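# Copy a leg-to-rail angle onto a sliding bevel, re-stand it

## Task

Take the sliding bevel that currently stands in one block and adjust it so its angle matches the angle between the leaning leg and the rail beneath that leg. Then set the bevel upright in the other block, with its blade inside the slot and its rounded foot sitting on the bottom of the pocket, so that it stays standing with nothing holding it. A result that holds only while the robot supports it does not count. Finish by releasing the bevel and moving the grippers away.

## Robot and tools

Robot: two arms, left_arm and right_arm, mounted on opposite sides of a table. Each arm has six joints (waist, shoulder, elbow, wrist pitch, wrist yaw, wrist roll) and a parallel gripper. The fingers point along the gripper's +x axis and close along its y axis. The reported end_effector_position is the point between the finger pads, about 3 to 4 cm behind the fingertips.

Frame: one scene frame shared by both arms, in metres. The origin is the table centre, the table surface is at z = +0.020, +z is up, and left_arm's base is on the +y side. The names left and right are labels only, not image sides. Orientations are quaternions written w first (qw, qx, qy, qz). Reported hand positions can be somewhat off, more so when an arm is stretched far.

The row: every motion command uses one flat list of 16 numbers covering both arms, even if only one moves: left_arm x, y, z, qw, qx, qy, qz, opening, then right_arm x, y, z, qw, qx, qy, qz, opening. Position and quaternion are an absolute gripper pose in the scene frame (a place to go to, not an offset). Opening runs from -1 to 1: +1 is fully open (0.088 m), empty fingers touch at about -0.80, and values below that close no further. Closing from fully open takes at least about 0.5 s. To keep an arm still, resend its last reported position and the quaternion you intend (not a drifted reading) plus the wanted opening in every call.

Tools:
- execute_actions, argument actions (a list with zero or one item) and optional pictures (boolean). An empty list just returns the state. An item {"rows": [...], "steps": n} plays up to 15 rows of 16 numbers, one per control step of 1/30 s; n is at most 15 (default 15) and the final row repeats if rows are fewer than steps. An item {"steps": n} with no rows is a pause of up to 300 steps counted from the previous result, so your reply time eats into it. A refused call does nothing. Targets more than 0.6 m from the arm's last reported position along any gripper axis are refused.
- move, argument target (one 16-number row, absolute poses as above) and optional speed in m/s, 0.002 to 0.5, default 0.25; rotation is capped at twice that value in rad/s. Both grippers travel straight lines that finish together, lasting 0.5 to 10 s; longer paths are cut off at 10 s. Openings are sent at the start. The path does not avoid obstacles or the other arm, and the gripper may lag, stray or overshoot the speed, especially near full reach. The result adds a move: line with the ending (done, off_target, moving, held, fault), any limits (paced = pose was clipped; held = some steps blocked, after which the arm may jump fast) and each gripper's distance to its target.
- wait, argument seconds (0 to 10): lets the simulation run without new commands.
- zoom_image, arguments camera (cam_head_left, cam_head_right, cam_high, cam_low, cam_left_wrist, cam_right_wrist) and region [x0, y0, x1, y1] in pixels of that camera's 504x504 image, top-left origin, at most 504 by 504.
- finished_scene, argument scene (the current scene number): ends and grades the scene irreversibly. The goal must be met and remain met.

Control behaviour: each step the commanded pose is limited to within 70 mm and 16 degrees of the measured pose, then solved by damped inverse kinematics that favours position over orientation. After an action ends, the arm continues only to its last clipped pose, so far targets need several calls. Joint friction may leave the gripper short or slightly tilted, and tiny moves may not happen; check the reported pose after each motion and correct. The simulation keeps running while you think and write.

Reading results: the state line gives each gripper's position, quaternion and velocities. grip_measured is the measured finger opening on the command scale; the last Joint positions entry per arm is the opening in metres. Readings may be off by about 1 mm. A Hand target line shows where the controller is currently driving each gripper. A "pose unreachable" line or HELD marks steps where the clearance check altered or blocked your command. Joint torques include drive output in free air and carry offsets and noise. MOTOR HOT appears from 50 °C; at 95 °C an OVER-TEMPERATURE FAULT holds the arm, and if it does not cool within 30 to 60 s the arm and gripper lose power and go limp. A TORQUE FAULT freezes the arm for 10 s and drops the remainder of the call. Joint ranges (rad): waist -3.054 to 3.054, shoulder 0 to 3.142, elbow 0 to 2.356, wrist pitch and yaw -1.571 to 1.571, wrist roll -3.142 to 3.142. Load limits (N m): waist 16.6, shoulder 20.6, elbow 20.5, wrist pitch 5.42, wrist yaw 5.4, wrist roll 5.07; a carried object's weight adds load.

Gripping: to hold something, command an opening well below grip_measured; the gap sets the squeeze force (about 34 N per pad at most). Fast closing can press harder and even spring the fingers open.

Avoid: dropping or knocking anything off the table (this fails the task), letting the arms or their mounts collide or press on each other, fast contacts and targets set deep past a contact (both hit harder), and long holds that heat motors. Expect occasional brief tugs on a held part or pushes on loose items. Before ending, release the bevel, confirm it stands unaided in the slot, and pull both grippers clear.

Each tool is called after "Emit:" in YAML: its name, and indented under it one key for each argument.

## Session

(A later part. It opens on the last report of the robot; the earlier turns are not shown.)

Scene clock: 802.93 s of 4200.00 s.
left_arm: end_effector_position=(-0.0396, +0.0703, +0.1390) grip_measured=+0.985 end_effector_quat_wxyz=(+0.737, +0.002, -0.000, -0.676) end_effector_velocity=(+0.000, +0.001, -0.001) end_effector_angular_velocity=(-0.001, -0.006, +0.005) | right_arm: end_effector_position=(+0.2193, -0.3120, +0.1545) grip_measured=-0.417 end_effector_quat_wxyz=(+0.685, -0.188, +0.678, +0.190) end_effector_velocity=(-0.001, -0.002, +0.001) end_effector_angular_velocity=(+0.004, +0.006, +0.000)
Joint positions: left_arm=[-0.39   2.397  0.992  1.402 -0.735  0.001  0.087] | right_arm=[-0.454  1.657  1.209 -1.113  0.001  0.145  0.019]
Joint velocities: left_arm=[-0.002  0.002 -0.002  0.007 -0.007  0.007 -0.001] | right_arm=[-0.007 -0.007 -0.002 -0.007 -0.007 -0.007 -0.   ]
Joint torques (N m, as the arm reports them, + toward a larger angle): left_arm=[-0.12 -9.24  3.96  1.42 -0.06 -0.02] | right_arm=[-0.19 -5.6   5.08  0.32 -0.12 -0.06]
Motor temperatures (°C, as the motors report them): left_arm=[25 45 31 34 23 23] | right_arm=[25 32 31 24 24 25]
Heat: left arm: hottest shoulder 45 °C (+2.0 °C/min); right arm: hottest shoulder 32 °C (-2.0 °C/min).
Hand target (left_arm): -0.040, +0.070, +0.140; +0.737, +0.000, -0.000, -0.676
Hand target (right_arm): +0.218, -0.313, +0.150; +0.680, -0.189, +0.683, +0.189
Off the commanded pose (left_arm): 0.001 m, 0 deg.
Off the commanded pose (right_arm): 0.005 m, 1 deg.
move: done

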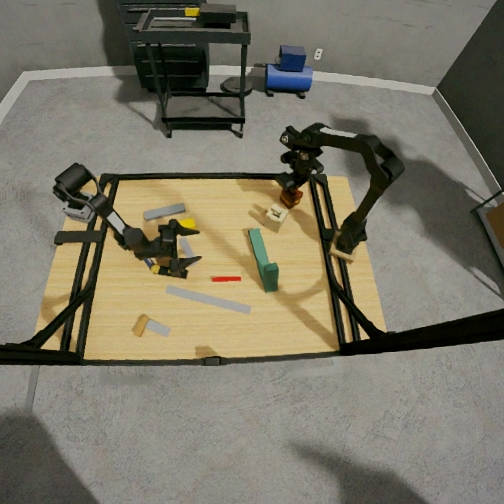

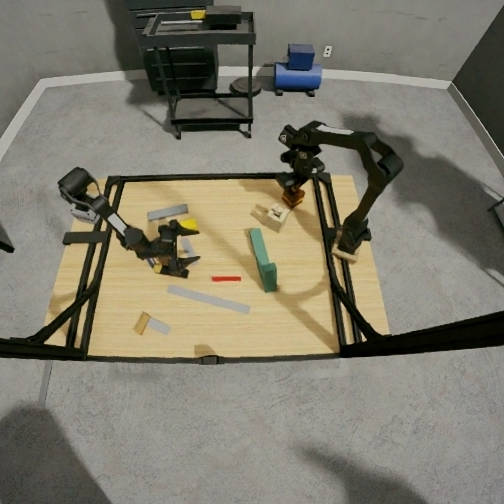

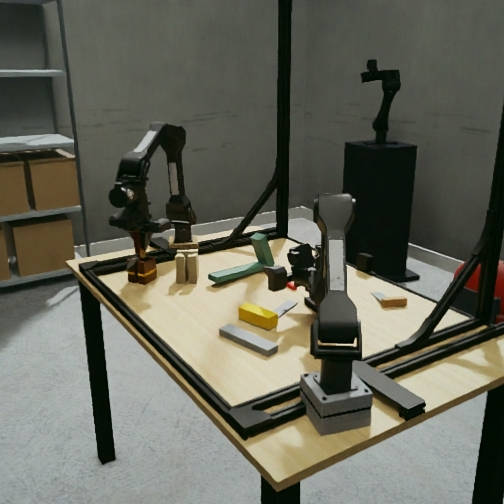

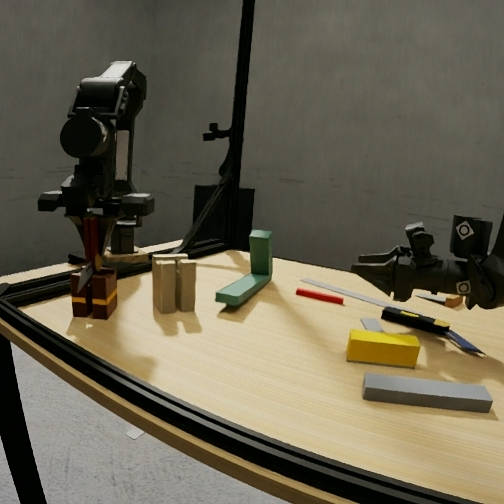

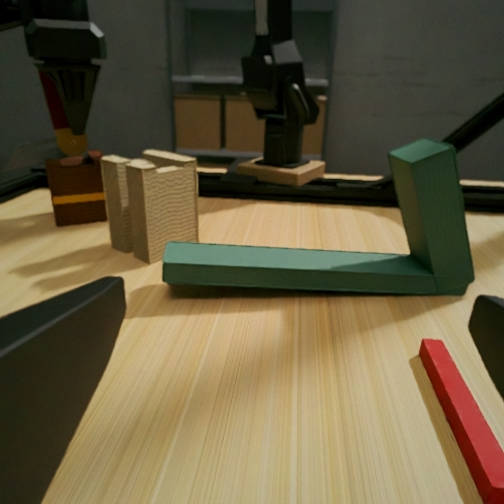

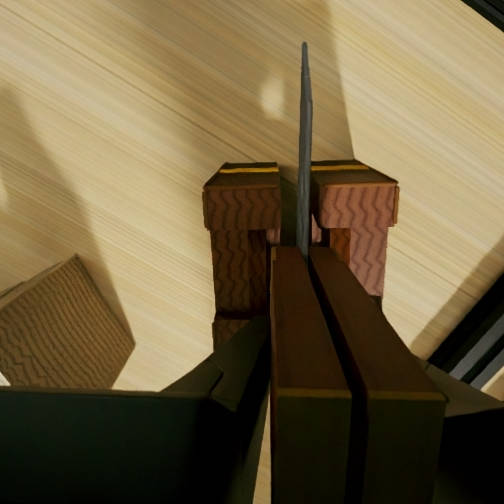

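Emit:
move:
  target: [-0.04,0.07,0.14,0.737,0,0,-0.676,1.0,0.2180,-0.3130,0.141,0.680,-0.189,0.683,0.189,-0.7]
  speed: 0.012

Scene clock: 808.83 s of 4200.00 s.
left_arm: end_effector_position=(-0.0396, +0.0703, +0.1390) grip_measured=+0.985 end_effector_quat_wxyz=(+0.737, +0.002, -0.000, -0.676) end_effector_velocity=(+0.000, +0.001, -0.003) end_effector_angular_velocity=(+0.012, -0.029, +0.005) | right_arm: end_effector_position=(+0.2193, -0.3119, +0.1456) grip_measured=-0.417 end_effector_quat_wxyz=(+0.685, -0.188, +0.678, +0.190) end_effector_velocity=(-0.002, -0.001, +0.000) end_effector_angular_velocity=(+0.012, +0.020, +0.000)
Joint positions: left_arm=[-0.39   2.397  0.992  1.402 -0.735  0.001  0.087] | right_arm=[-0.454  1.664  1.18  -1.076  0.001  0.145  0.019]
Joint velocities: left_arm=[-0.002  0.002 -0.002 -0.007 -0.007  0.022 -0.   ] | right_arm=[-0.007 -0.002 -0.002 -0.007 -0.022 -0.007  0.   ]
Joint torques (N m, as the arm reports them, + toward a larger angle): left_arm=[-0.09 -9.29  3.95  1.43 -0.07 -0.02] | right_arm=[-0.09 -5.62  5.08  0.36 -0.11 -0.03]
Motor temperatures (°C, as the motors report them): left_arm=[25 45 31 34 23 23] | right_arm=[25 32 31 24 24 25]
Heat: left arm: hottest shoulder 45 °C (+2.0 °C/min); right arm: hottest shoulder 32 °C (-2.0 °C/min).
Hand target (left_arm): -0.040, +0.070, +0.140; +0.737, +0.000, -0.000, -0.676
Hand target (right_arm): +0.218, -0.313, +0.141; +0.680, -0.189, +0.683, +0.189
Off the commanded pose (left_arm): 0.001 m, 0 deg.
Off the commanded pose (right_arm): 0.005 m, 1 deg.
move: done

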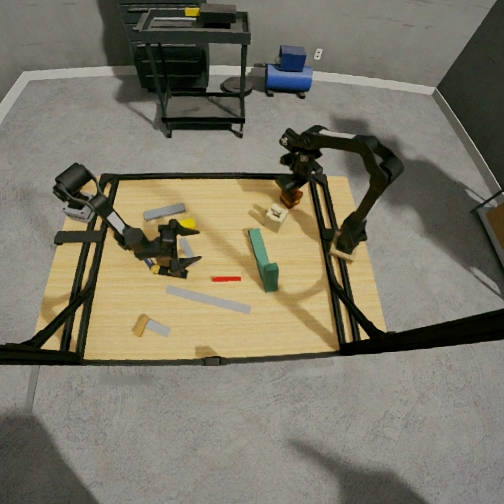

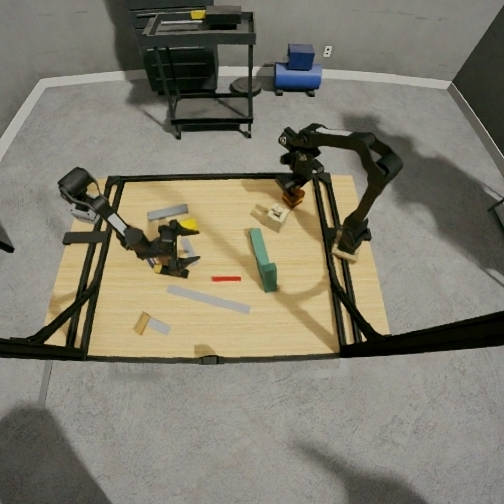

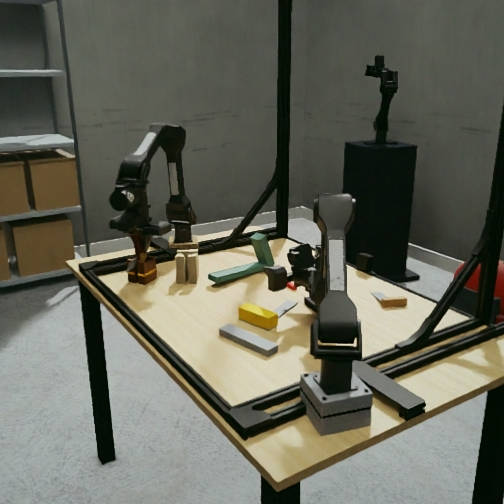

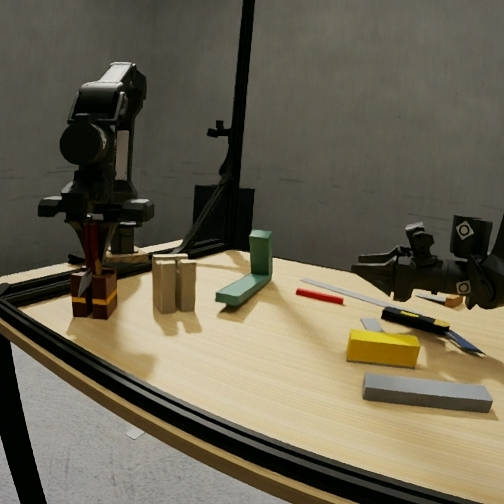

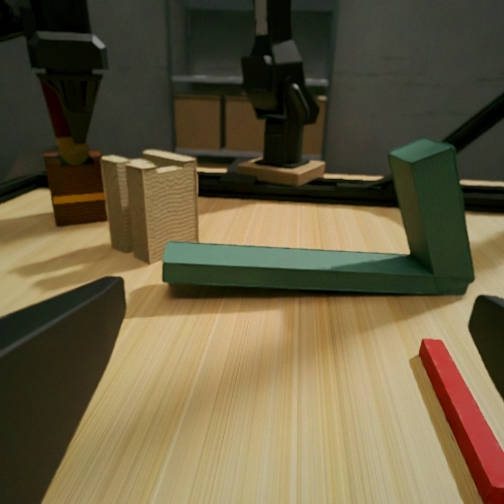

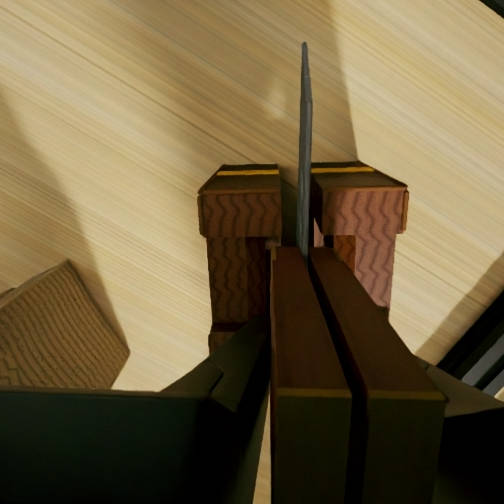

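Emit:
zoom_image:
  camera: "cam_left_wrist"
  region: [20,70,130,230]

Emit:
zoom_image:
  camera: "cam_low"
  region: [40,200,160,330]

Region (20, 70, 130, 230) of cam_left_wrist's 504x504 image, scaled by 3.150, with more detail than that image has; it fills the left 346 columns of this view, and the rest is white.

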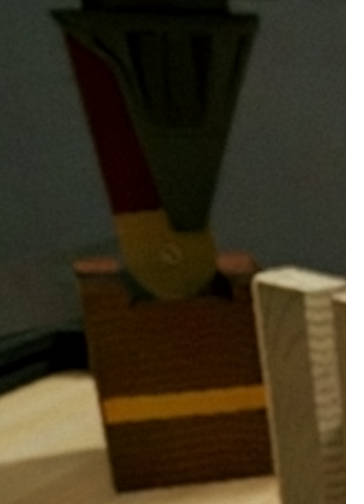

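Region (40, 200, 160, 330) of cam_low's 504x504 image, scaled by 3.877, with more detail than that image has; it fills the left 465 columns of this view, and the rest is white.

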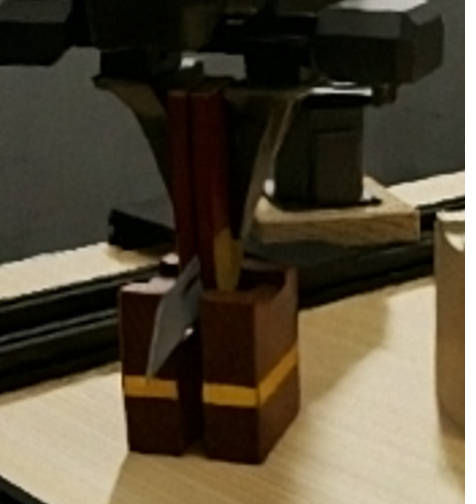

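Emit:
move:
  target: [-0.04,0.07,0.14,0.737,0,0,-0.676,1.0,0.2180,-0.3130,0.134,0.680,-0.189,0.683,0.189,-0.7]
  speed: 0.01

Scene clock: 821.13 s of 4200.00 s.
left_arm: end_effector_position=(-0.0396, +0.0702, +0.1389) grip_measured=+0.985 end_effector_quat_wxyz=(+0.737, +0.002, -0.000, -0.676) end_effector_velocity=(-0.003, +0.003, -0.002) end_effector_angular_velocity=(+0.010, -0.015, -0.015) | right_arm: end_effector_position=(+0.2193, -0.3120, +0.1385) grip_measured=-0.417 end_effector_quat_wxyz=(+0.685, -0.188, +0.678, +0.190) end_effector_velocity=(+0.000, -0.001, -0.001) end_effector_angular_velocity=(+0.007, +0.003, +0.015)
Joint positions: left_arm=[-0.39   2.397  0.992  1.402 -0.736  0.001  0.087] | right_arm=[-0.454  1.671  1.159 -1.049  0.001  0.145  0.019]
Joint velocities: left_arm=[-0.007 -0.002 -0.007 -0.007  0.007  0.007 -0.   ] | right_arm=[-0.007 -0.002 -0.007  0.007 -0.007 -0.022 -0.   ]
Joint torques (N m, as the arm reports them, + toward a larger angle): left_arm=[-0.1  -9.28  3.95  1.46 -0.07 -0.03] | right_arm=[-0.08 -5.59  5.13  0.34 -0.1  -0.01]
Motor temperatures (°C, as the motors report them): left_arm=[25 45 31 34 23 23] | right_arm=[25 32 31 24 24 25]
Heat: left arm: hottest shoulder 45 °C (+1.0 °C/min); right arm: hottest shoulder 32 °C (-2.0 °C/min).
Hand target (left_arm): -0.040, +0.070, +0.140; +0.737, -0.000, -0.000, -0.676
Hand target (right_arm): +0.218, -0.313, +0.134; +0.680, -0.189, +0.683, +0.189
Off the commanded pose (left_arm): 0.001 m, 0 deg.
Off the commanded pose (right_arm): 0.005 m, 1 deg.
move: done

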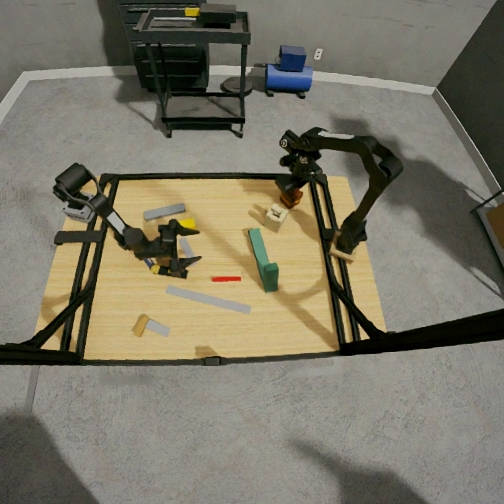

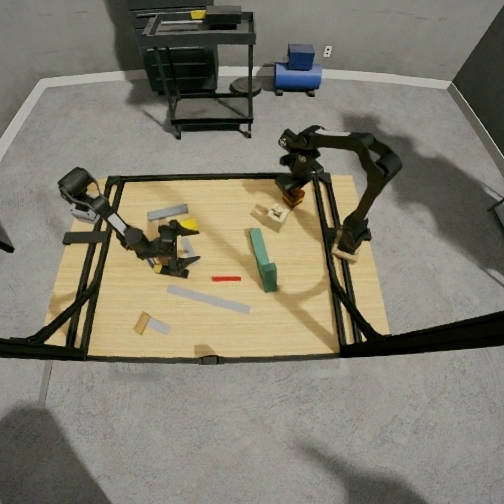

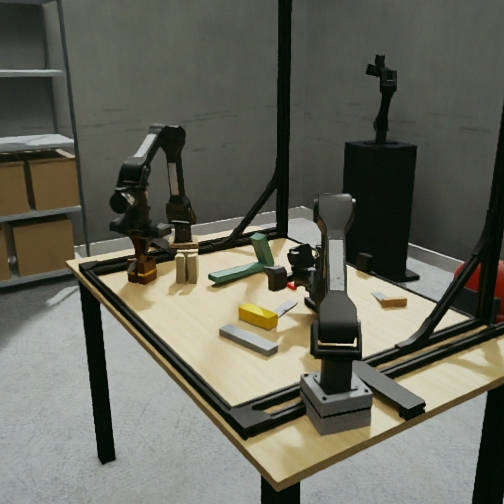

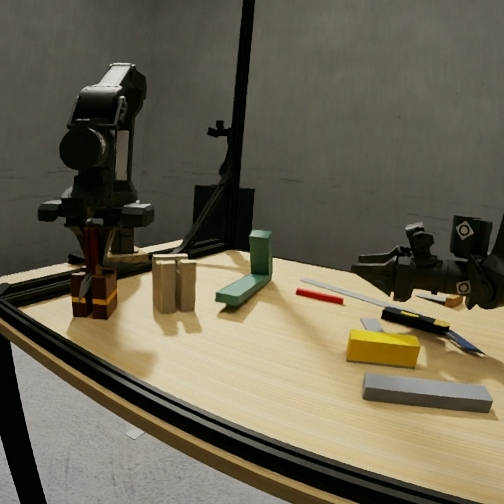

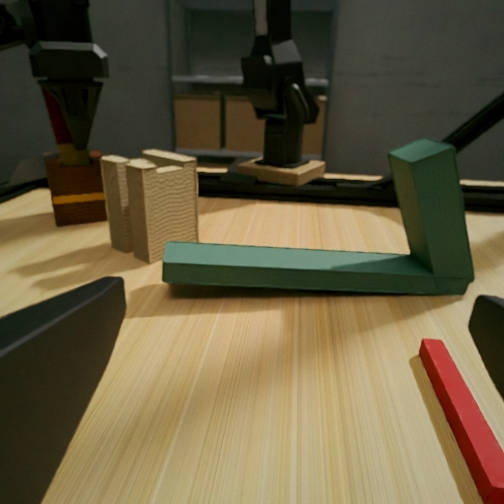

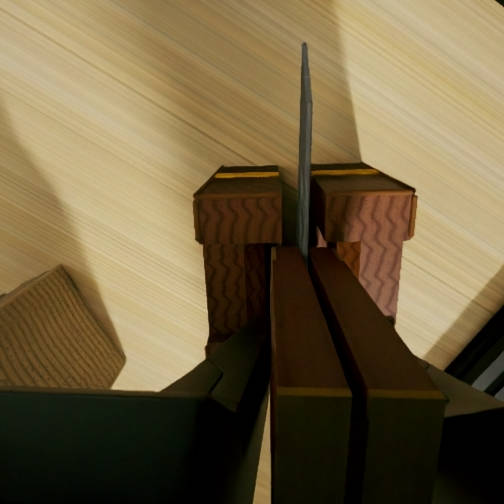

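Emit:
zoom_image:
  camera: "cam_left_wrist"
  region: [20,70,130,230]

Emit:
zoom_image:
  camera: "cam_low"
  region: [40,200,160,330]

Region (20, 70, 130, 230) of cam_left_wrist's 504x504 image, scaled by 3.150, with more detail than that image has; it fills the left 346 columns of this view, and the rest is white.

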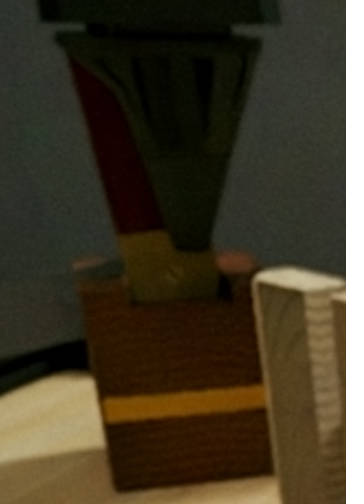

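Region (40, 200, 160, 330) of cam_low's 504x504 image, scaled by 3.877, with more detail than that image has; it fills the left 465 columns of this view, and the rest is white.

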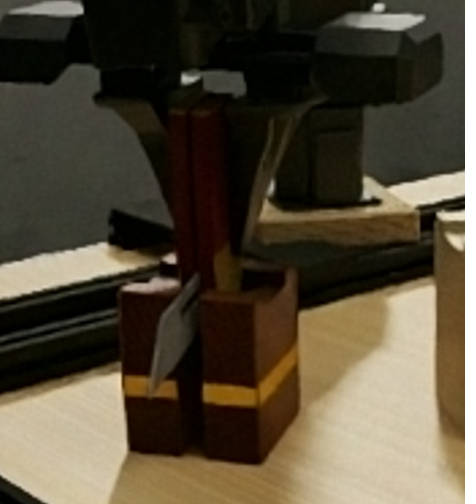

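Emit:
move:
  target: [-0.04,0.07,0.14,0.737,0,0,-0.676,1.0,0.2180,-0.3130,0.127,0.680,-0.189,0.683,0.189,-0.7]
  speed: 0.01

Scene clock: 834.50 s of 4200.00 s.
left_arm: end_effector_position=(-0.0396, +0.0702, +0.1389) grip_measured=+0.985 end_effector_quat_wxyz=(+0.737, +0.002, -0.000, -0.676) end_effector_velocity=(+0.003, +0.002, -0.002) end_effector_angular_velocity=(+0.008, +0.014, +0.020) | right_arm: end_effector_position=(+0.2195, -0.3119, +0.1315) grip_measured=-0.417 end_effector_quat_wxyz=(+0.685, -0.188, +0.678, +0.190) end_effector_velocity=(-0.003, -0.001, -0.001) end_effector_angular_velocity=(+0.009, +0.023, -0.014)
Joint positions: left_arm=[-0.39   2.397  0.992  1.402 -0.736  0.001  0.087] | right_arm=[-0.454  1.679  1.139 -1.02   0.001  0.145  0.019]
Joint velocities: left_arm=[-0.002 -0.002 -0.007 -0.007 -0.022 -0.022 -0.   ] | right_arm=[-0.007  0.002 -0.002 -0.007 -0.022  0.007 -0.   ]
Joint torques (N m, as the arm reports them, + toward a larger angle): left_arm=[-0.11 -9.33  3.91  1.46 -0.05 -0.02] | right_arm=[-0.04 -5.61  4.99  0.32 -0.11 -0.01]
Motor temperatures (°C, as the motors report them): left_arm=[25 45 31 34 23 23] | right_arm=[25 32 31 24 24 25]
Heat: left arm: hottest shoulder 45 °C (+1.0 °C/min); right arm: hottest shoulder 32 °C (-1.0 °C/min).
Hand target (left_arm): -0.040, +0.070, +0.140; +0.737, -0.000, +0.000, -0.676
Hand target (right_arm): +0.218, -0.313, +0.127; +0.680, -0.189, +0.683, +0.189
Off the commanded pose (left_arm): 0.001 m, 0 deg.
Off the commanded pose (right_arm): 0.005 m, 1 deg.
move: done

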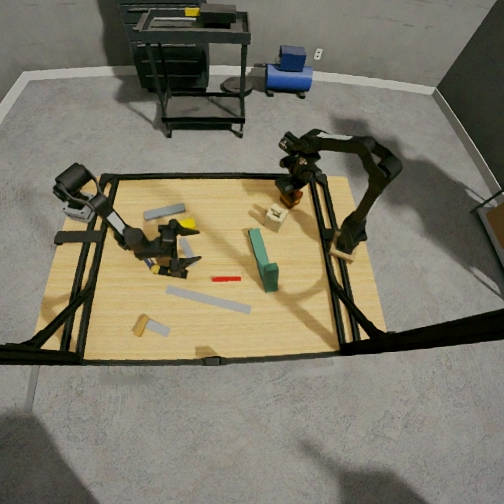

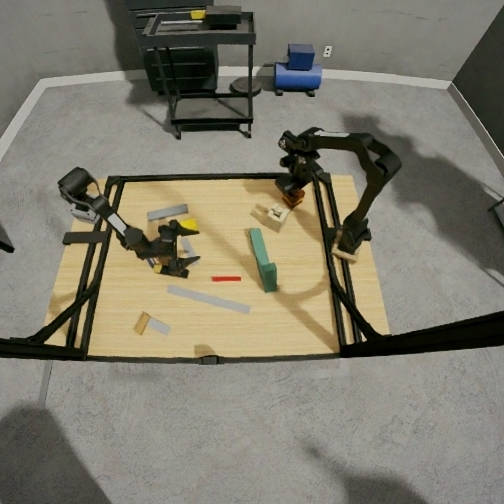

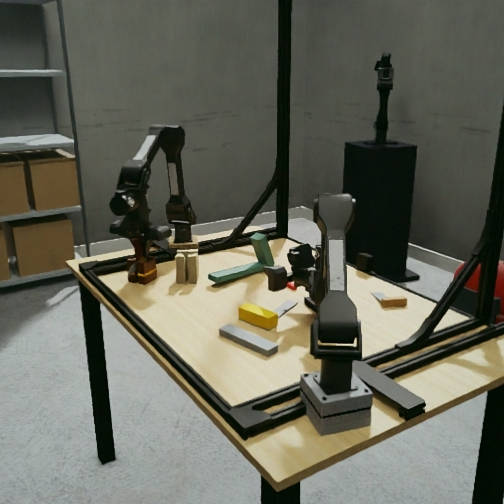

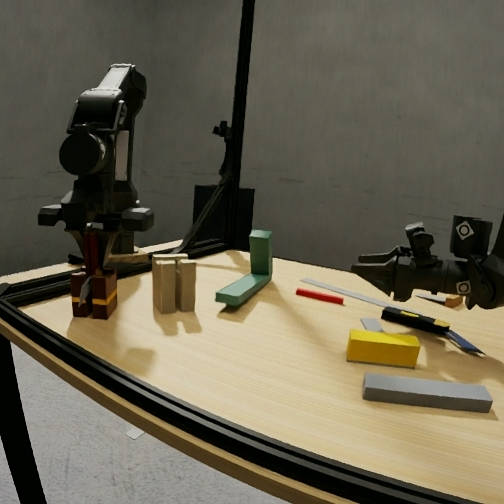

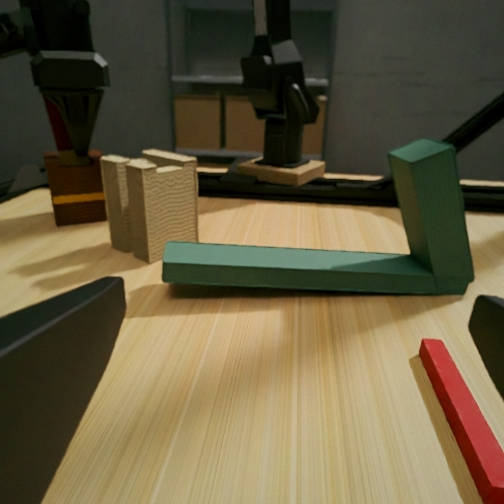

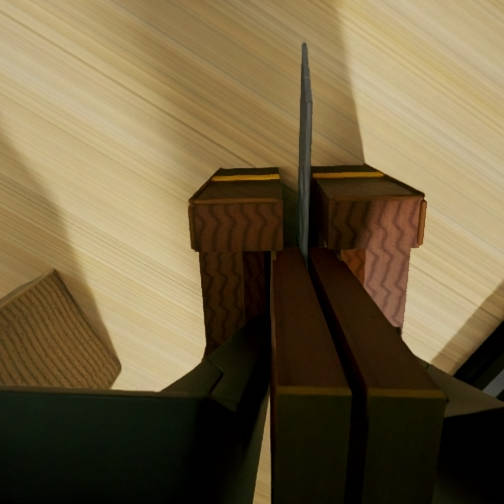

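Emit:
zoom_image:
  camera: "cam_left_wrist"
  region: [20,70,130,230]

Emit:
zoom_image:
  camera: "cam_low"
  region: [40,200,160,330]

Region (20, 70, 130, 230) of cam_left_wrist's 504x504 image, scaled by 3.150, with more detail than that image has; it fills the left 346 columns of this view, and the rest is white.

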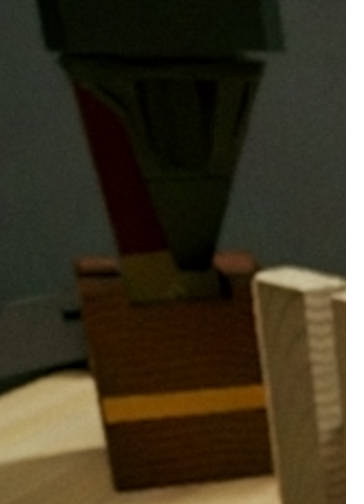

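Region (40, 200, 160, 330) of cam_low's 504x504 image, scaled by 3.877, with more detail than that image has; it fills the left 465 columns of this view, and the rest is white.

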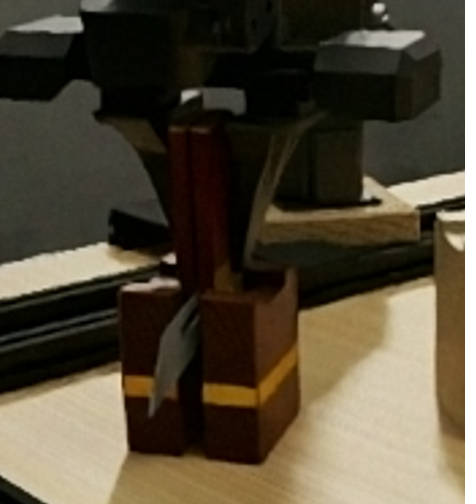

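Emit:
move:
  target: [-0.04,0.07,0.14,0.737,0,0,-0.676,1.0,0.2180,-0.3130,0.122,0.680,-0.189,0.683,0.189,-0.7]
  speed: 0.008

Scene clock: 846.03 s of 4200.00 s.
left_arm: end_effector_position=(-0.0396, +0.0702, +0.1389) grip_measured=+0.985 end_effector_quat_wxyz=(+0.737, +0.002, -0.000, -0.676) end_effector_velocity=(-0.002, +0.002, -0.001) end_effector_angular_velocity=(+0.006, -0.012, -0.000) | right_arm: end_effector_position=(+0.2194, -0.3119, +0.1292) grip_measured=-0.417 end_effector_quat_wxyz=(+0.685, -0.187, +0.678, +0.190) end_effector_velocity=(-0.004, -0.004, +0.000) end_effector_angular_velocity=(-0.020, +0.012, +0.010)
Joint positions: left_arm=[-0.39   2.397  0.992  1.402 -0.736  0.001  0.087] | right_arm=[-0.454  1.681  1.132 -1.01   0.     0.145  0.019]
Joint velocities: left_arm=[-0.007 -0.002 -0.002 -0.007 -0.007  0.007  0.   ] | right_arm=[ 0.002 -0.002 -0.002 -0.022  0.007 -0.007 -0.   ]
Joint torques (N m, as the arm reports them, + toward a larger angle): left_arm=[-0.11 -9.33  3.93  1.45 -0.06 -0.01] | right_arm=[-0.04 -5.1   4.22  0.97 -0.09 -0.02]
Motor temperatures (°C, as the motors report them): left_arm=[25 46 31 34 23 23] | right_arm=[25 32 30 24 24 25]
Heat: left arm: hottest shoulder 46 °C (+2.0 °C/min); right arm: hottest shoulder 32 °C (-1.0 °C/min).
Hand target (left_arm): -0.040, +0.070, +0.140; +0.737, +0.000, -0.000, -0.676
Hand target (right_arm): +0.218, -0.313, +0.122; +0.680, -0.189, +0.683, +0.189
Off the commanded pose (left_arm): 0.001 m, 0 deg.
Off the commanded pose (right_arm): 0.007 m, 1 deg.
move: done

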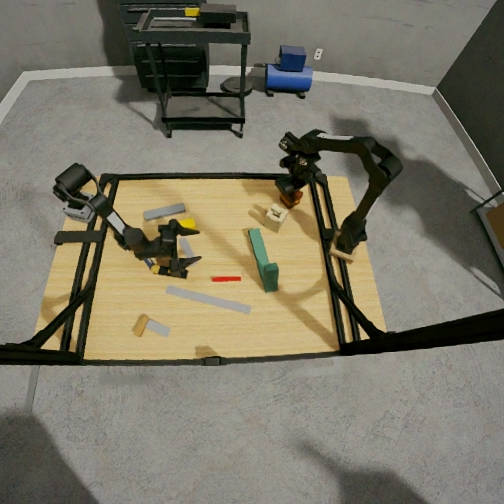

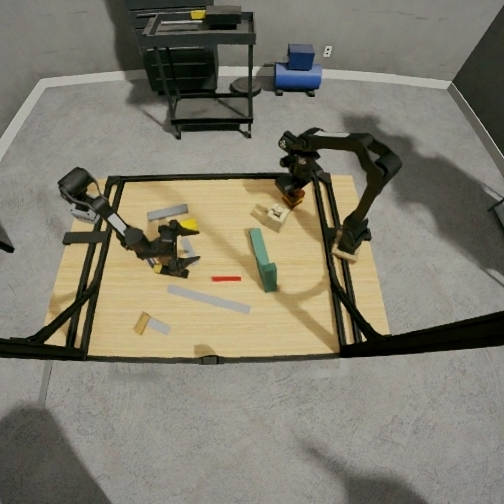

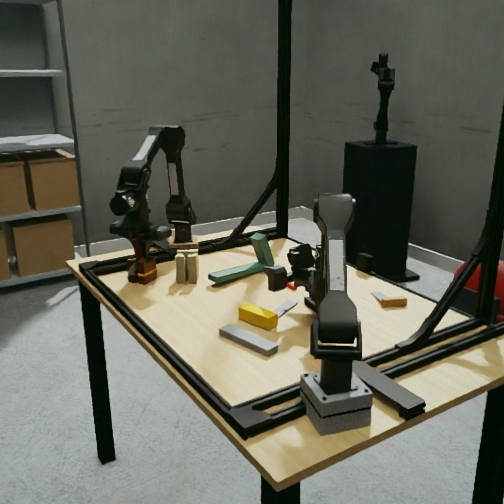

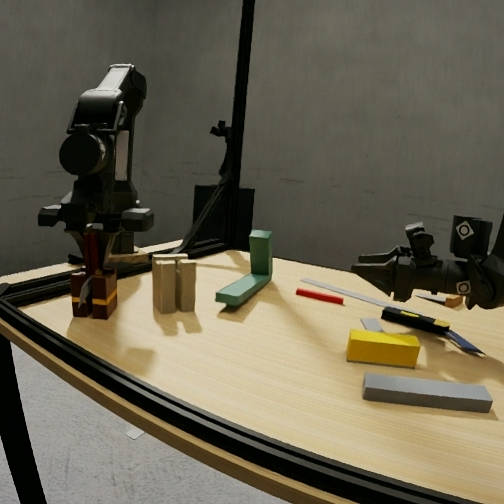

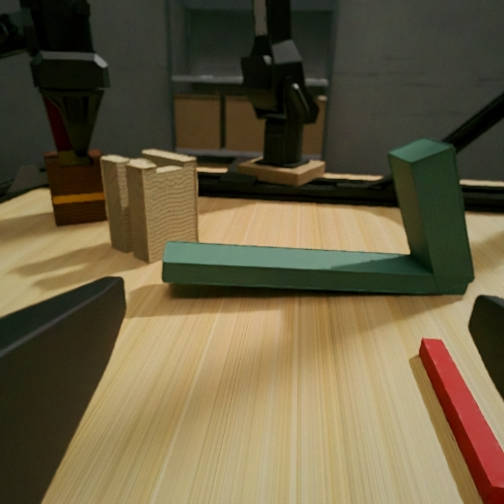

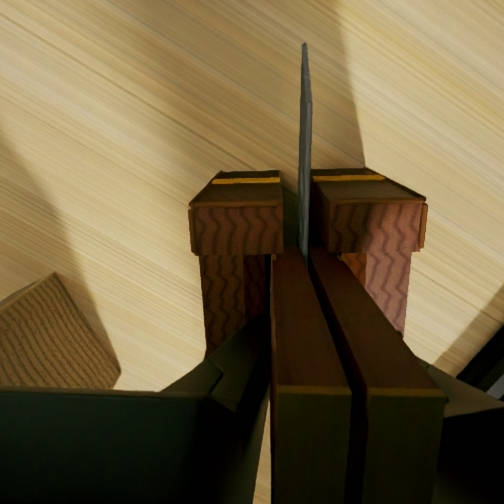

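Emit:
zoom_image:
  camera: "cam_left_wrist"
  region: [30,110,120,200]

Region (30, 110, 120, 200) of cam_left_wrist's 504x504 image, scaled by 5.600, with more detail than that image has.

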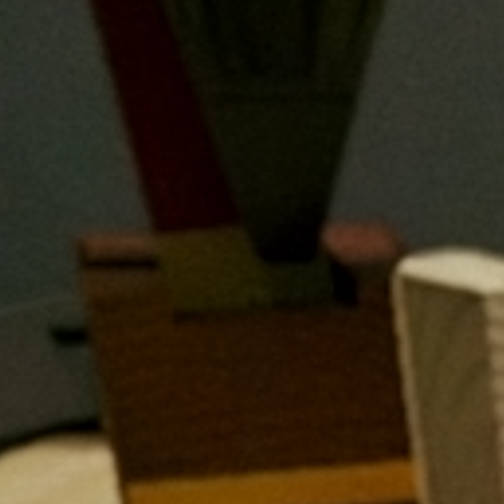

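Emit:
move:
  target: [-0.04,0.07,0.14,0.737,0,0,-0.676,1.0,0.2185,-0.3125,0.126,0.682,-0.189,0.681,0.189,0.3]
  speed: 0.01

Scene clock: 858.40 s of 4200.00 s.
left_arm: end_effector_position=(-0.0398, +0.0702, +0.1388) grip_measured=+0.985 end_effector_quat_wxyz=(+0.737, +0.002, -0.000, -0.676) end_effector_velocity=(+0.000, +0.001, -0.001) end_effector_angular_velocity=(+0.014, -0.018, +0.005) | right_arm: end_effector_position=(+0.2197, -0.3116, +0.1289) grip_measured=+0.299 end_effector_quat_wxyz=(+0.686, -0.187, +0.677, +0.191) end_effector_velocity=(-0.002, -0.004, -0.001) end_effector_angular_velocity=(-0.013, +0.005, +0.005)
Joint positions: left_arm=[-0.39   2.398  0.993  1.402 -0.736  0.001  0.087] | right_arm=[-0.454  1.681  1.13  -1.006 -0.     0.144  0.054]
Joint velocities: left_arm=[-0.002 -0.007 -0.002 -0.022 -0.007  0.007  0.   ] | right_arm=[-0.002 -0.002 -0.007 -0.007  0.007 -0.007  0.001]
Joint torques (N m, as the arm reports them, + toward a larger angle): left_arm=[-0.1  -9.31  3.91  1.46 -0.06 -0.01] | right_arm=[ 0.07 -5.87  5.59  0.06  0.    0.02]
Motor temperatures (°C, as the motors report them): left_arm=[25 46 31 34 23 23] | right_arm=[25 32 30 25 24 25]
Heat: left arm: hottest shoulder 46 °C (+1.0 °C/min); right arm: hottest shoulder 32 °C (+0.0 °C/min).
Hand target (left_arm): -0.040, +0.070, +0.140; +0.737, -0.000, -0.000, -0.676
Hand target (right_arm): +0.219, -0.312, +0.126; +0.682, -0.189, +0.681, +0.189
Off the commanded pose (left_arm): 0.001 m, 0 deg.
Off the commanded pose (right_arm): 0.003 m, 1 deg.
move: done

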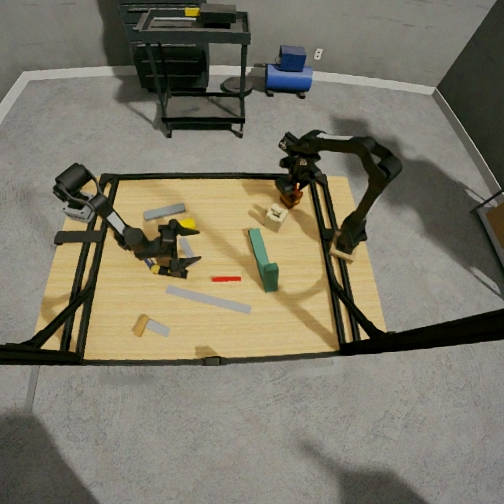

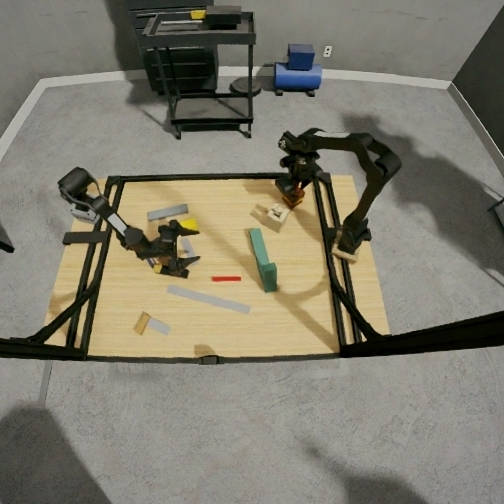

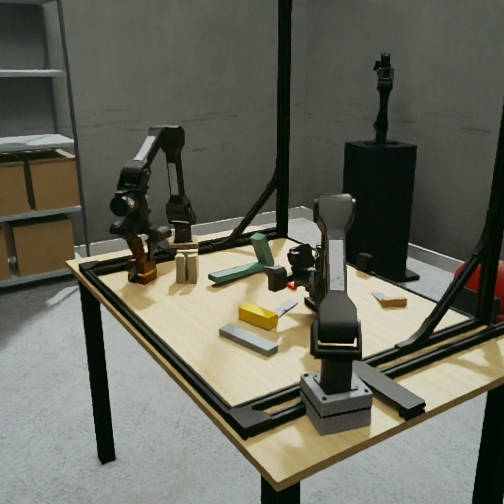

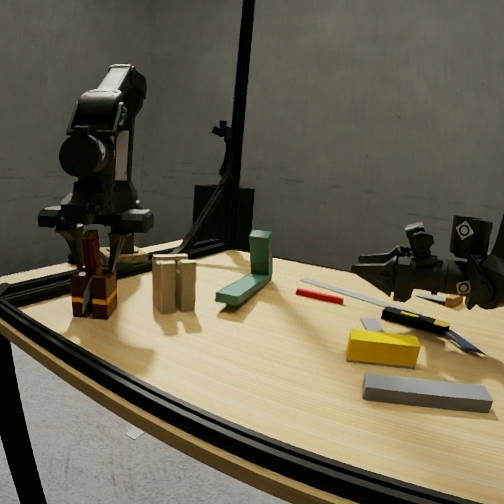

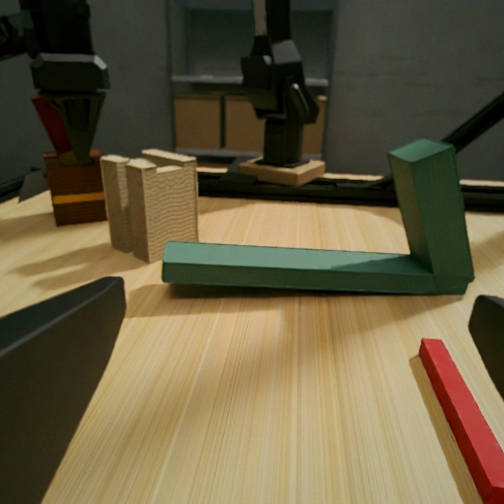

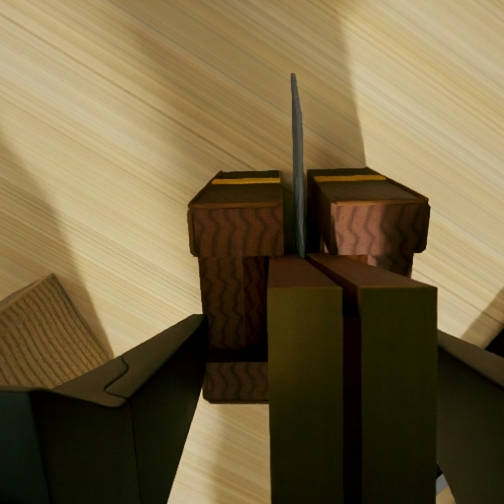

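Emit:
zoom_image:
  camera: "cam_left_wrist"
  region: [10,60,130,240]

Emit:
zoom_image:
  camera: "cam_low"
  region: [30,200,160,330]

Region (10, 60, 130, 240) of cam_left_wrist's 504x504 image, scaled by 2.800, with more detail than that image has.

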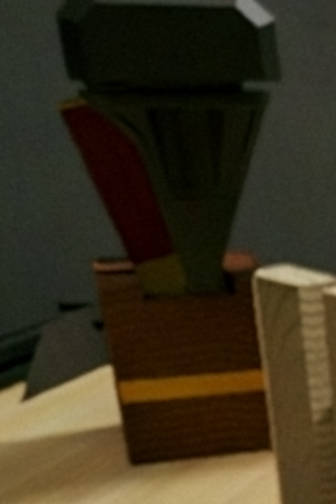

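Region (30, 200, 160, 330) of cam_low's 504x504 image, scaled by 3.877, with more detail than that image has.

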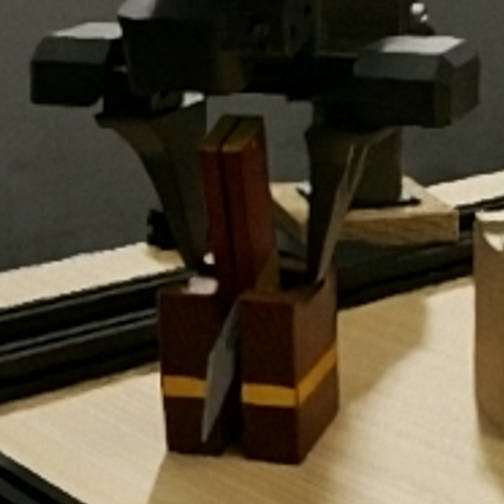

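Emit:
move:
  target: [-0.04,0.07,0.14,0.737,0,0,-0.676,1.0,0.2230,-0.3100,0.208,0.6814,-0.189,0.6814,0.189,0.6]
  speed: 0.1

Scene clock: 966.10 s of 4200.00 s.
left_arm: end_effector_position=(-0.0398, +0.0702, +0.1387) grip_measured=+0.985 end_effector_quat_wxyz=(+0.737, +0.002, -0.000, -0.676) end_effector_velocity=(+0.002, -0.001, -0.002) end_effector_angular_velocity=(+0.005, +0.003, +0.010) | right_arm: end_effector_position=(+0.2214, -0.3102, +0.2025) grip_measured=+0.600 end_effector_quat_wxyz=(+0.676, -0.192, +0.687, +0.187) end_effector_velocity=(-0.002, +0.002, +0.003) end_effector_angular_velocity=(+0.018, +0.012, -0.010)
Joint positions: left_arm=[-0.39   2.398  0.993  1.402 -0.736  0.001  0.087] | right_arm=[-0.454  1.669  1.414 -1.333  0.     0.144  0.068]
Joint velocities: left_arm=[ 0.002  0.002  0.002 -0.007 -0.007 -0.007 -0.   ] | right_arm=[-0.002 -0.002  0.007 -0.007 -0.022  0.007 -0.   ]
Joint torques (N m, as the arm reports them, + toward a larger angle): left_arm=[-0.06 -9.36  3.88  1.45 -0.05 -0.02] | right_arm=[-0.2  -7.89  7.53 -0.02 -0.01 -0.06]
Motor temperatures (°C, as the motors report them): left_arm=[25 47 30 35 23 23] | right_arm=[25 33 31 24 24 25]
Heat: left arm: hottest shoulder 47 °C (+0.0 °C/min); right arm: hottest shoulder 33 °C (+1.0 °C/min).
Hand target (left_arm): -0.040, +0.070, +0.140; +0.737, +0.000, +0.000, -0.676
Hand target (right_arm): +0.223, -0.310, +0.208; +0.681, -0.189, +0.681, +0.189
Off the commanded pose (left_arm): 0.001 m, 0 deg.
Off the commanded pose (right_arm): 0.006 m, 1 deg.
After step 90, 103.47 s passed at rest.
move: done

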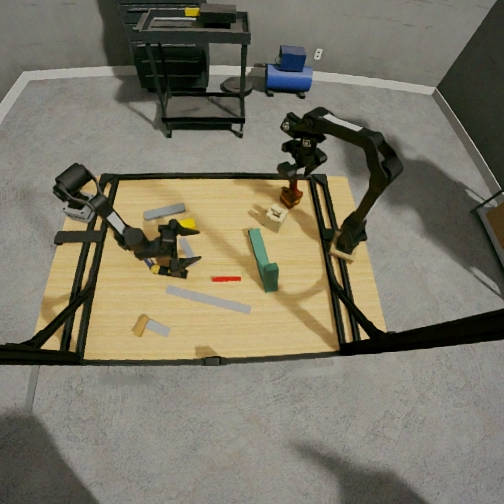

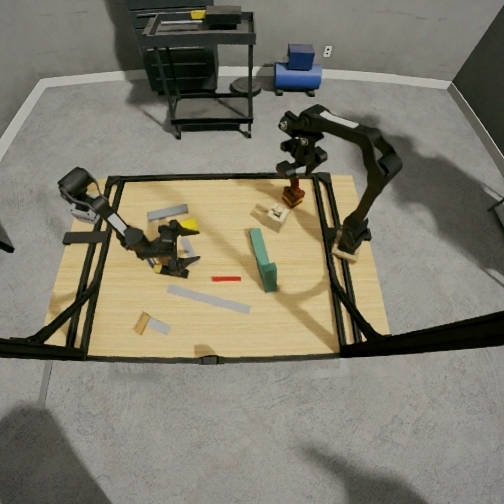

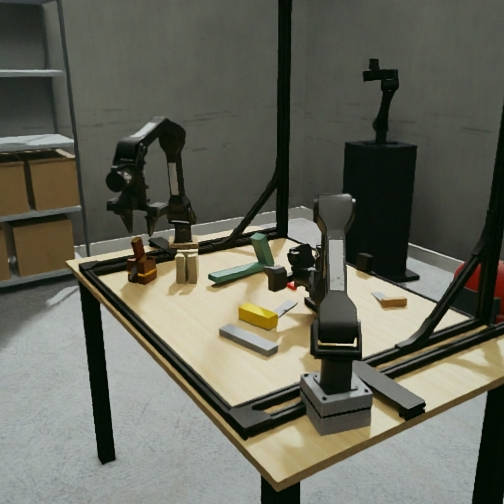

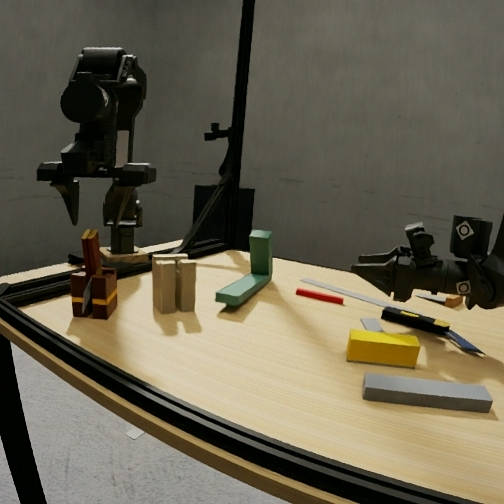

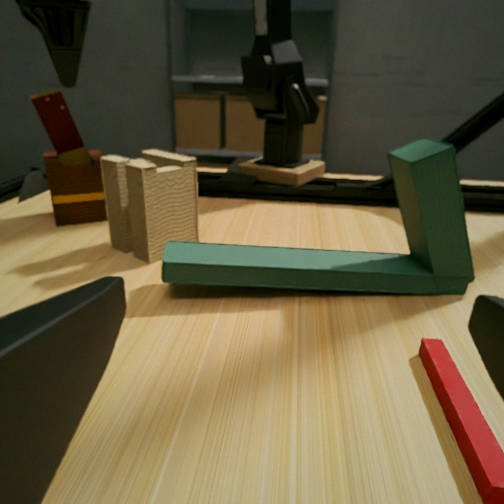

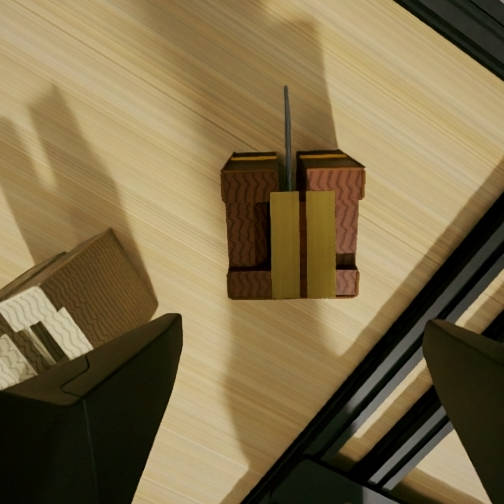

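Emit:
zoom_image:
  camera: "cam_left_wrist"
  region: [10,70,130,240]

Region (10, 70, 130, 240) of cam_left_wrist's 504x504 image, scaled by 2.965, with more detail than that image has; it fills the left 356 columns of this view, and the rest is white.

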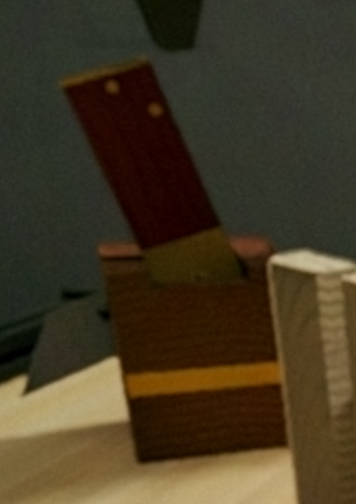

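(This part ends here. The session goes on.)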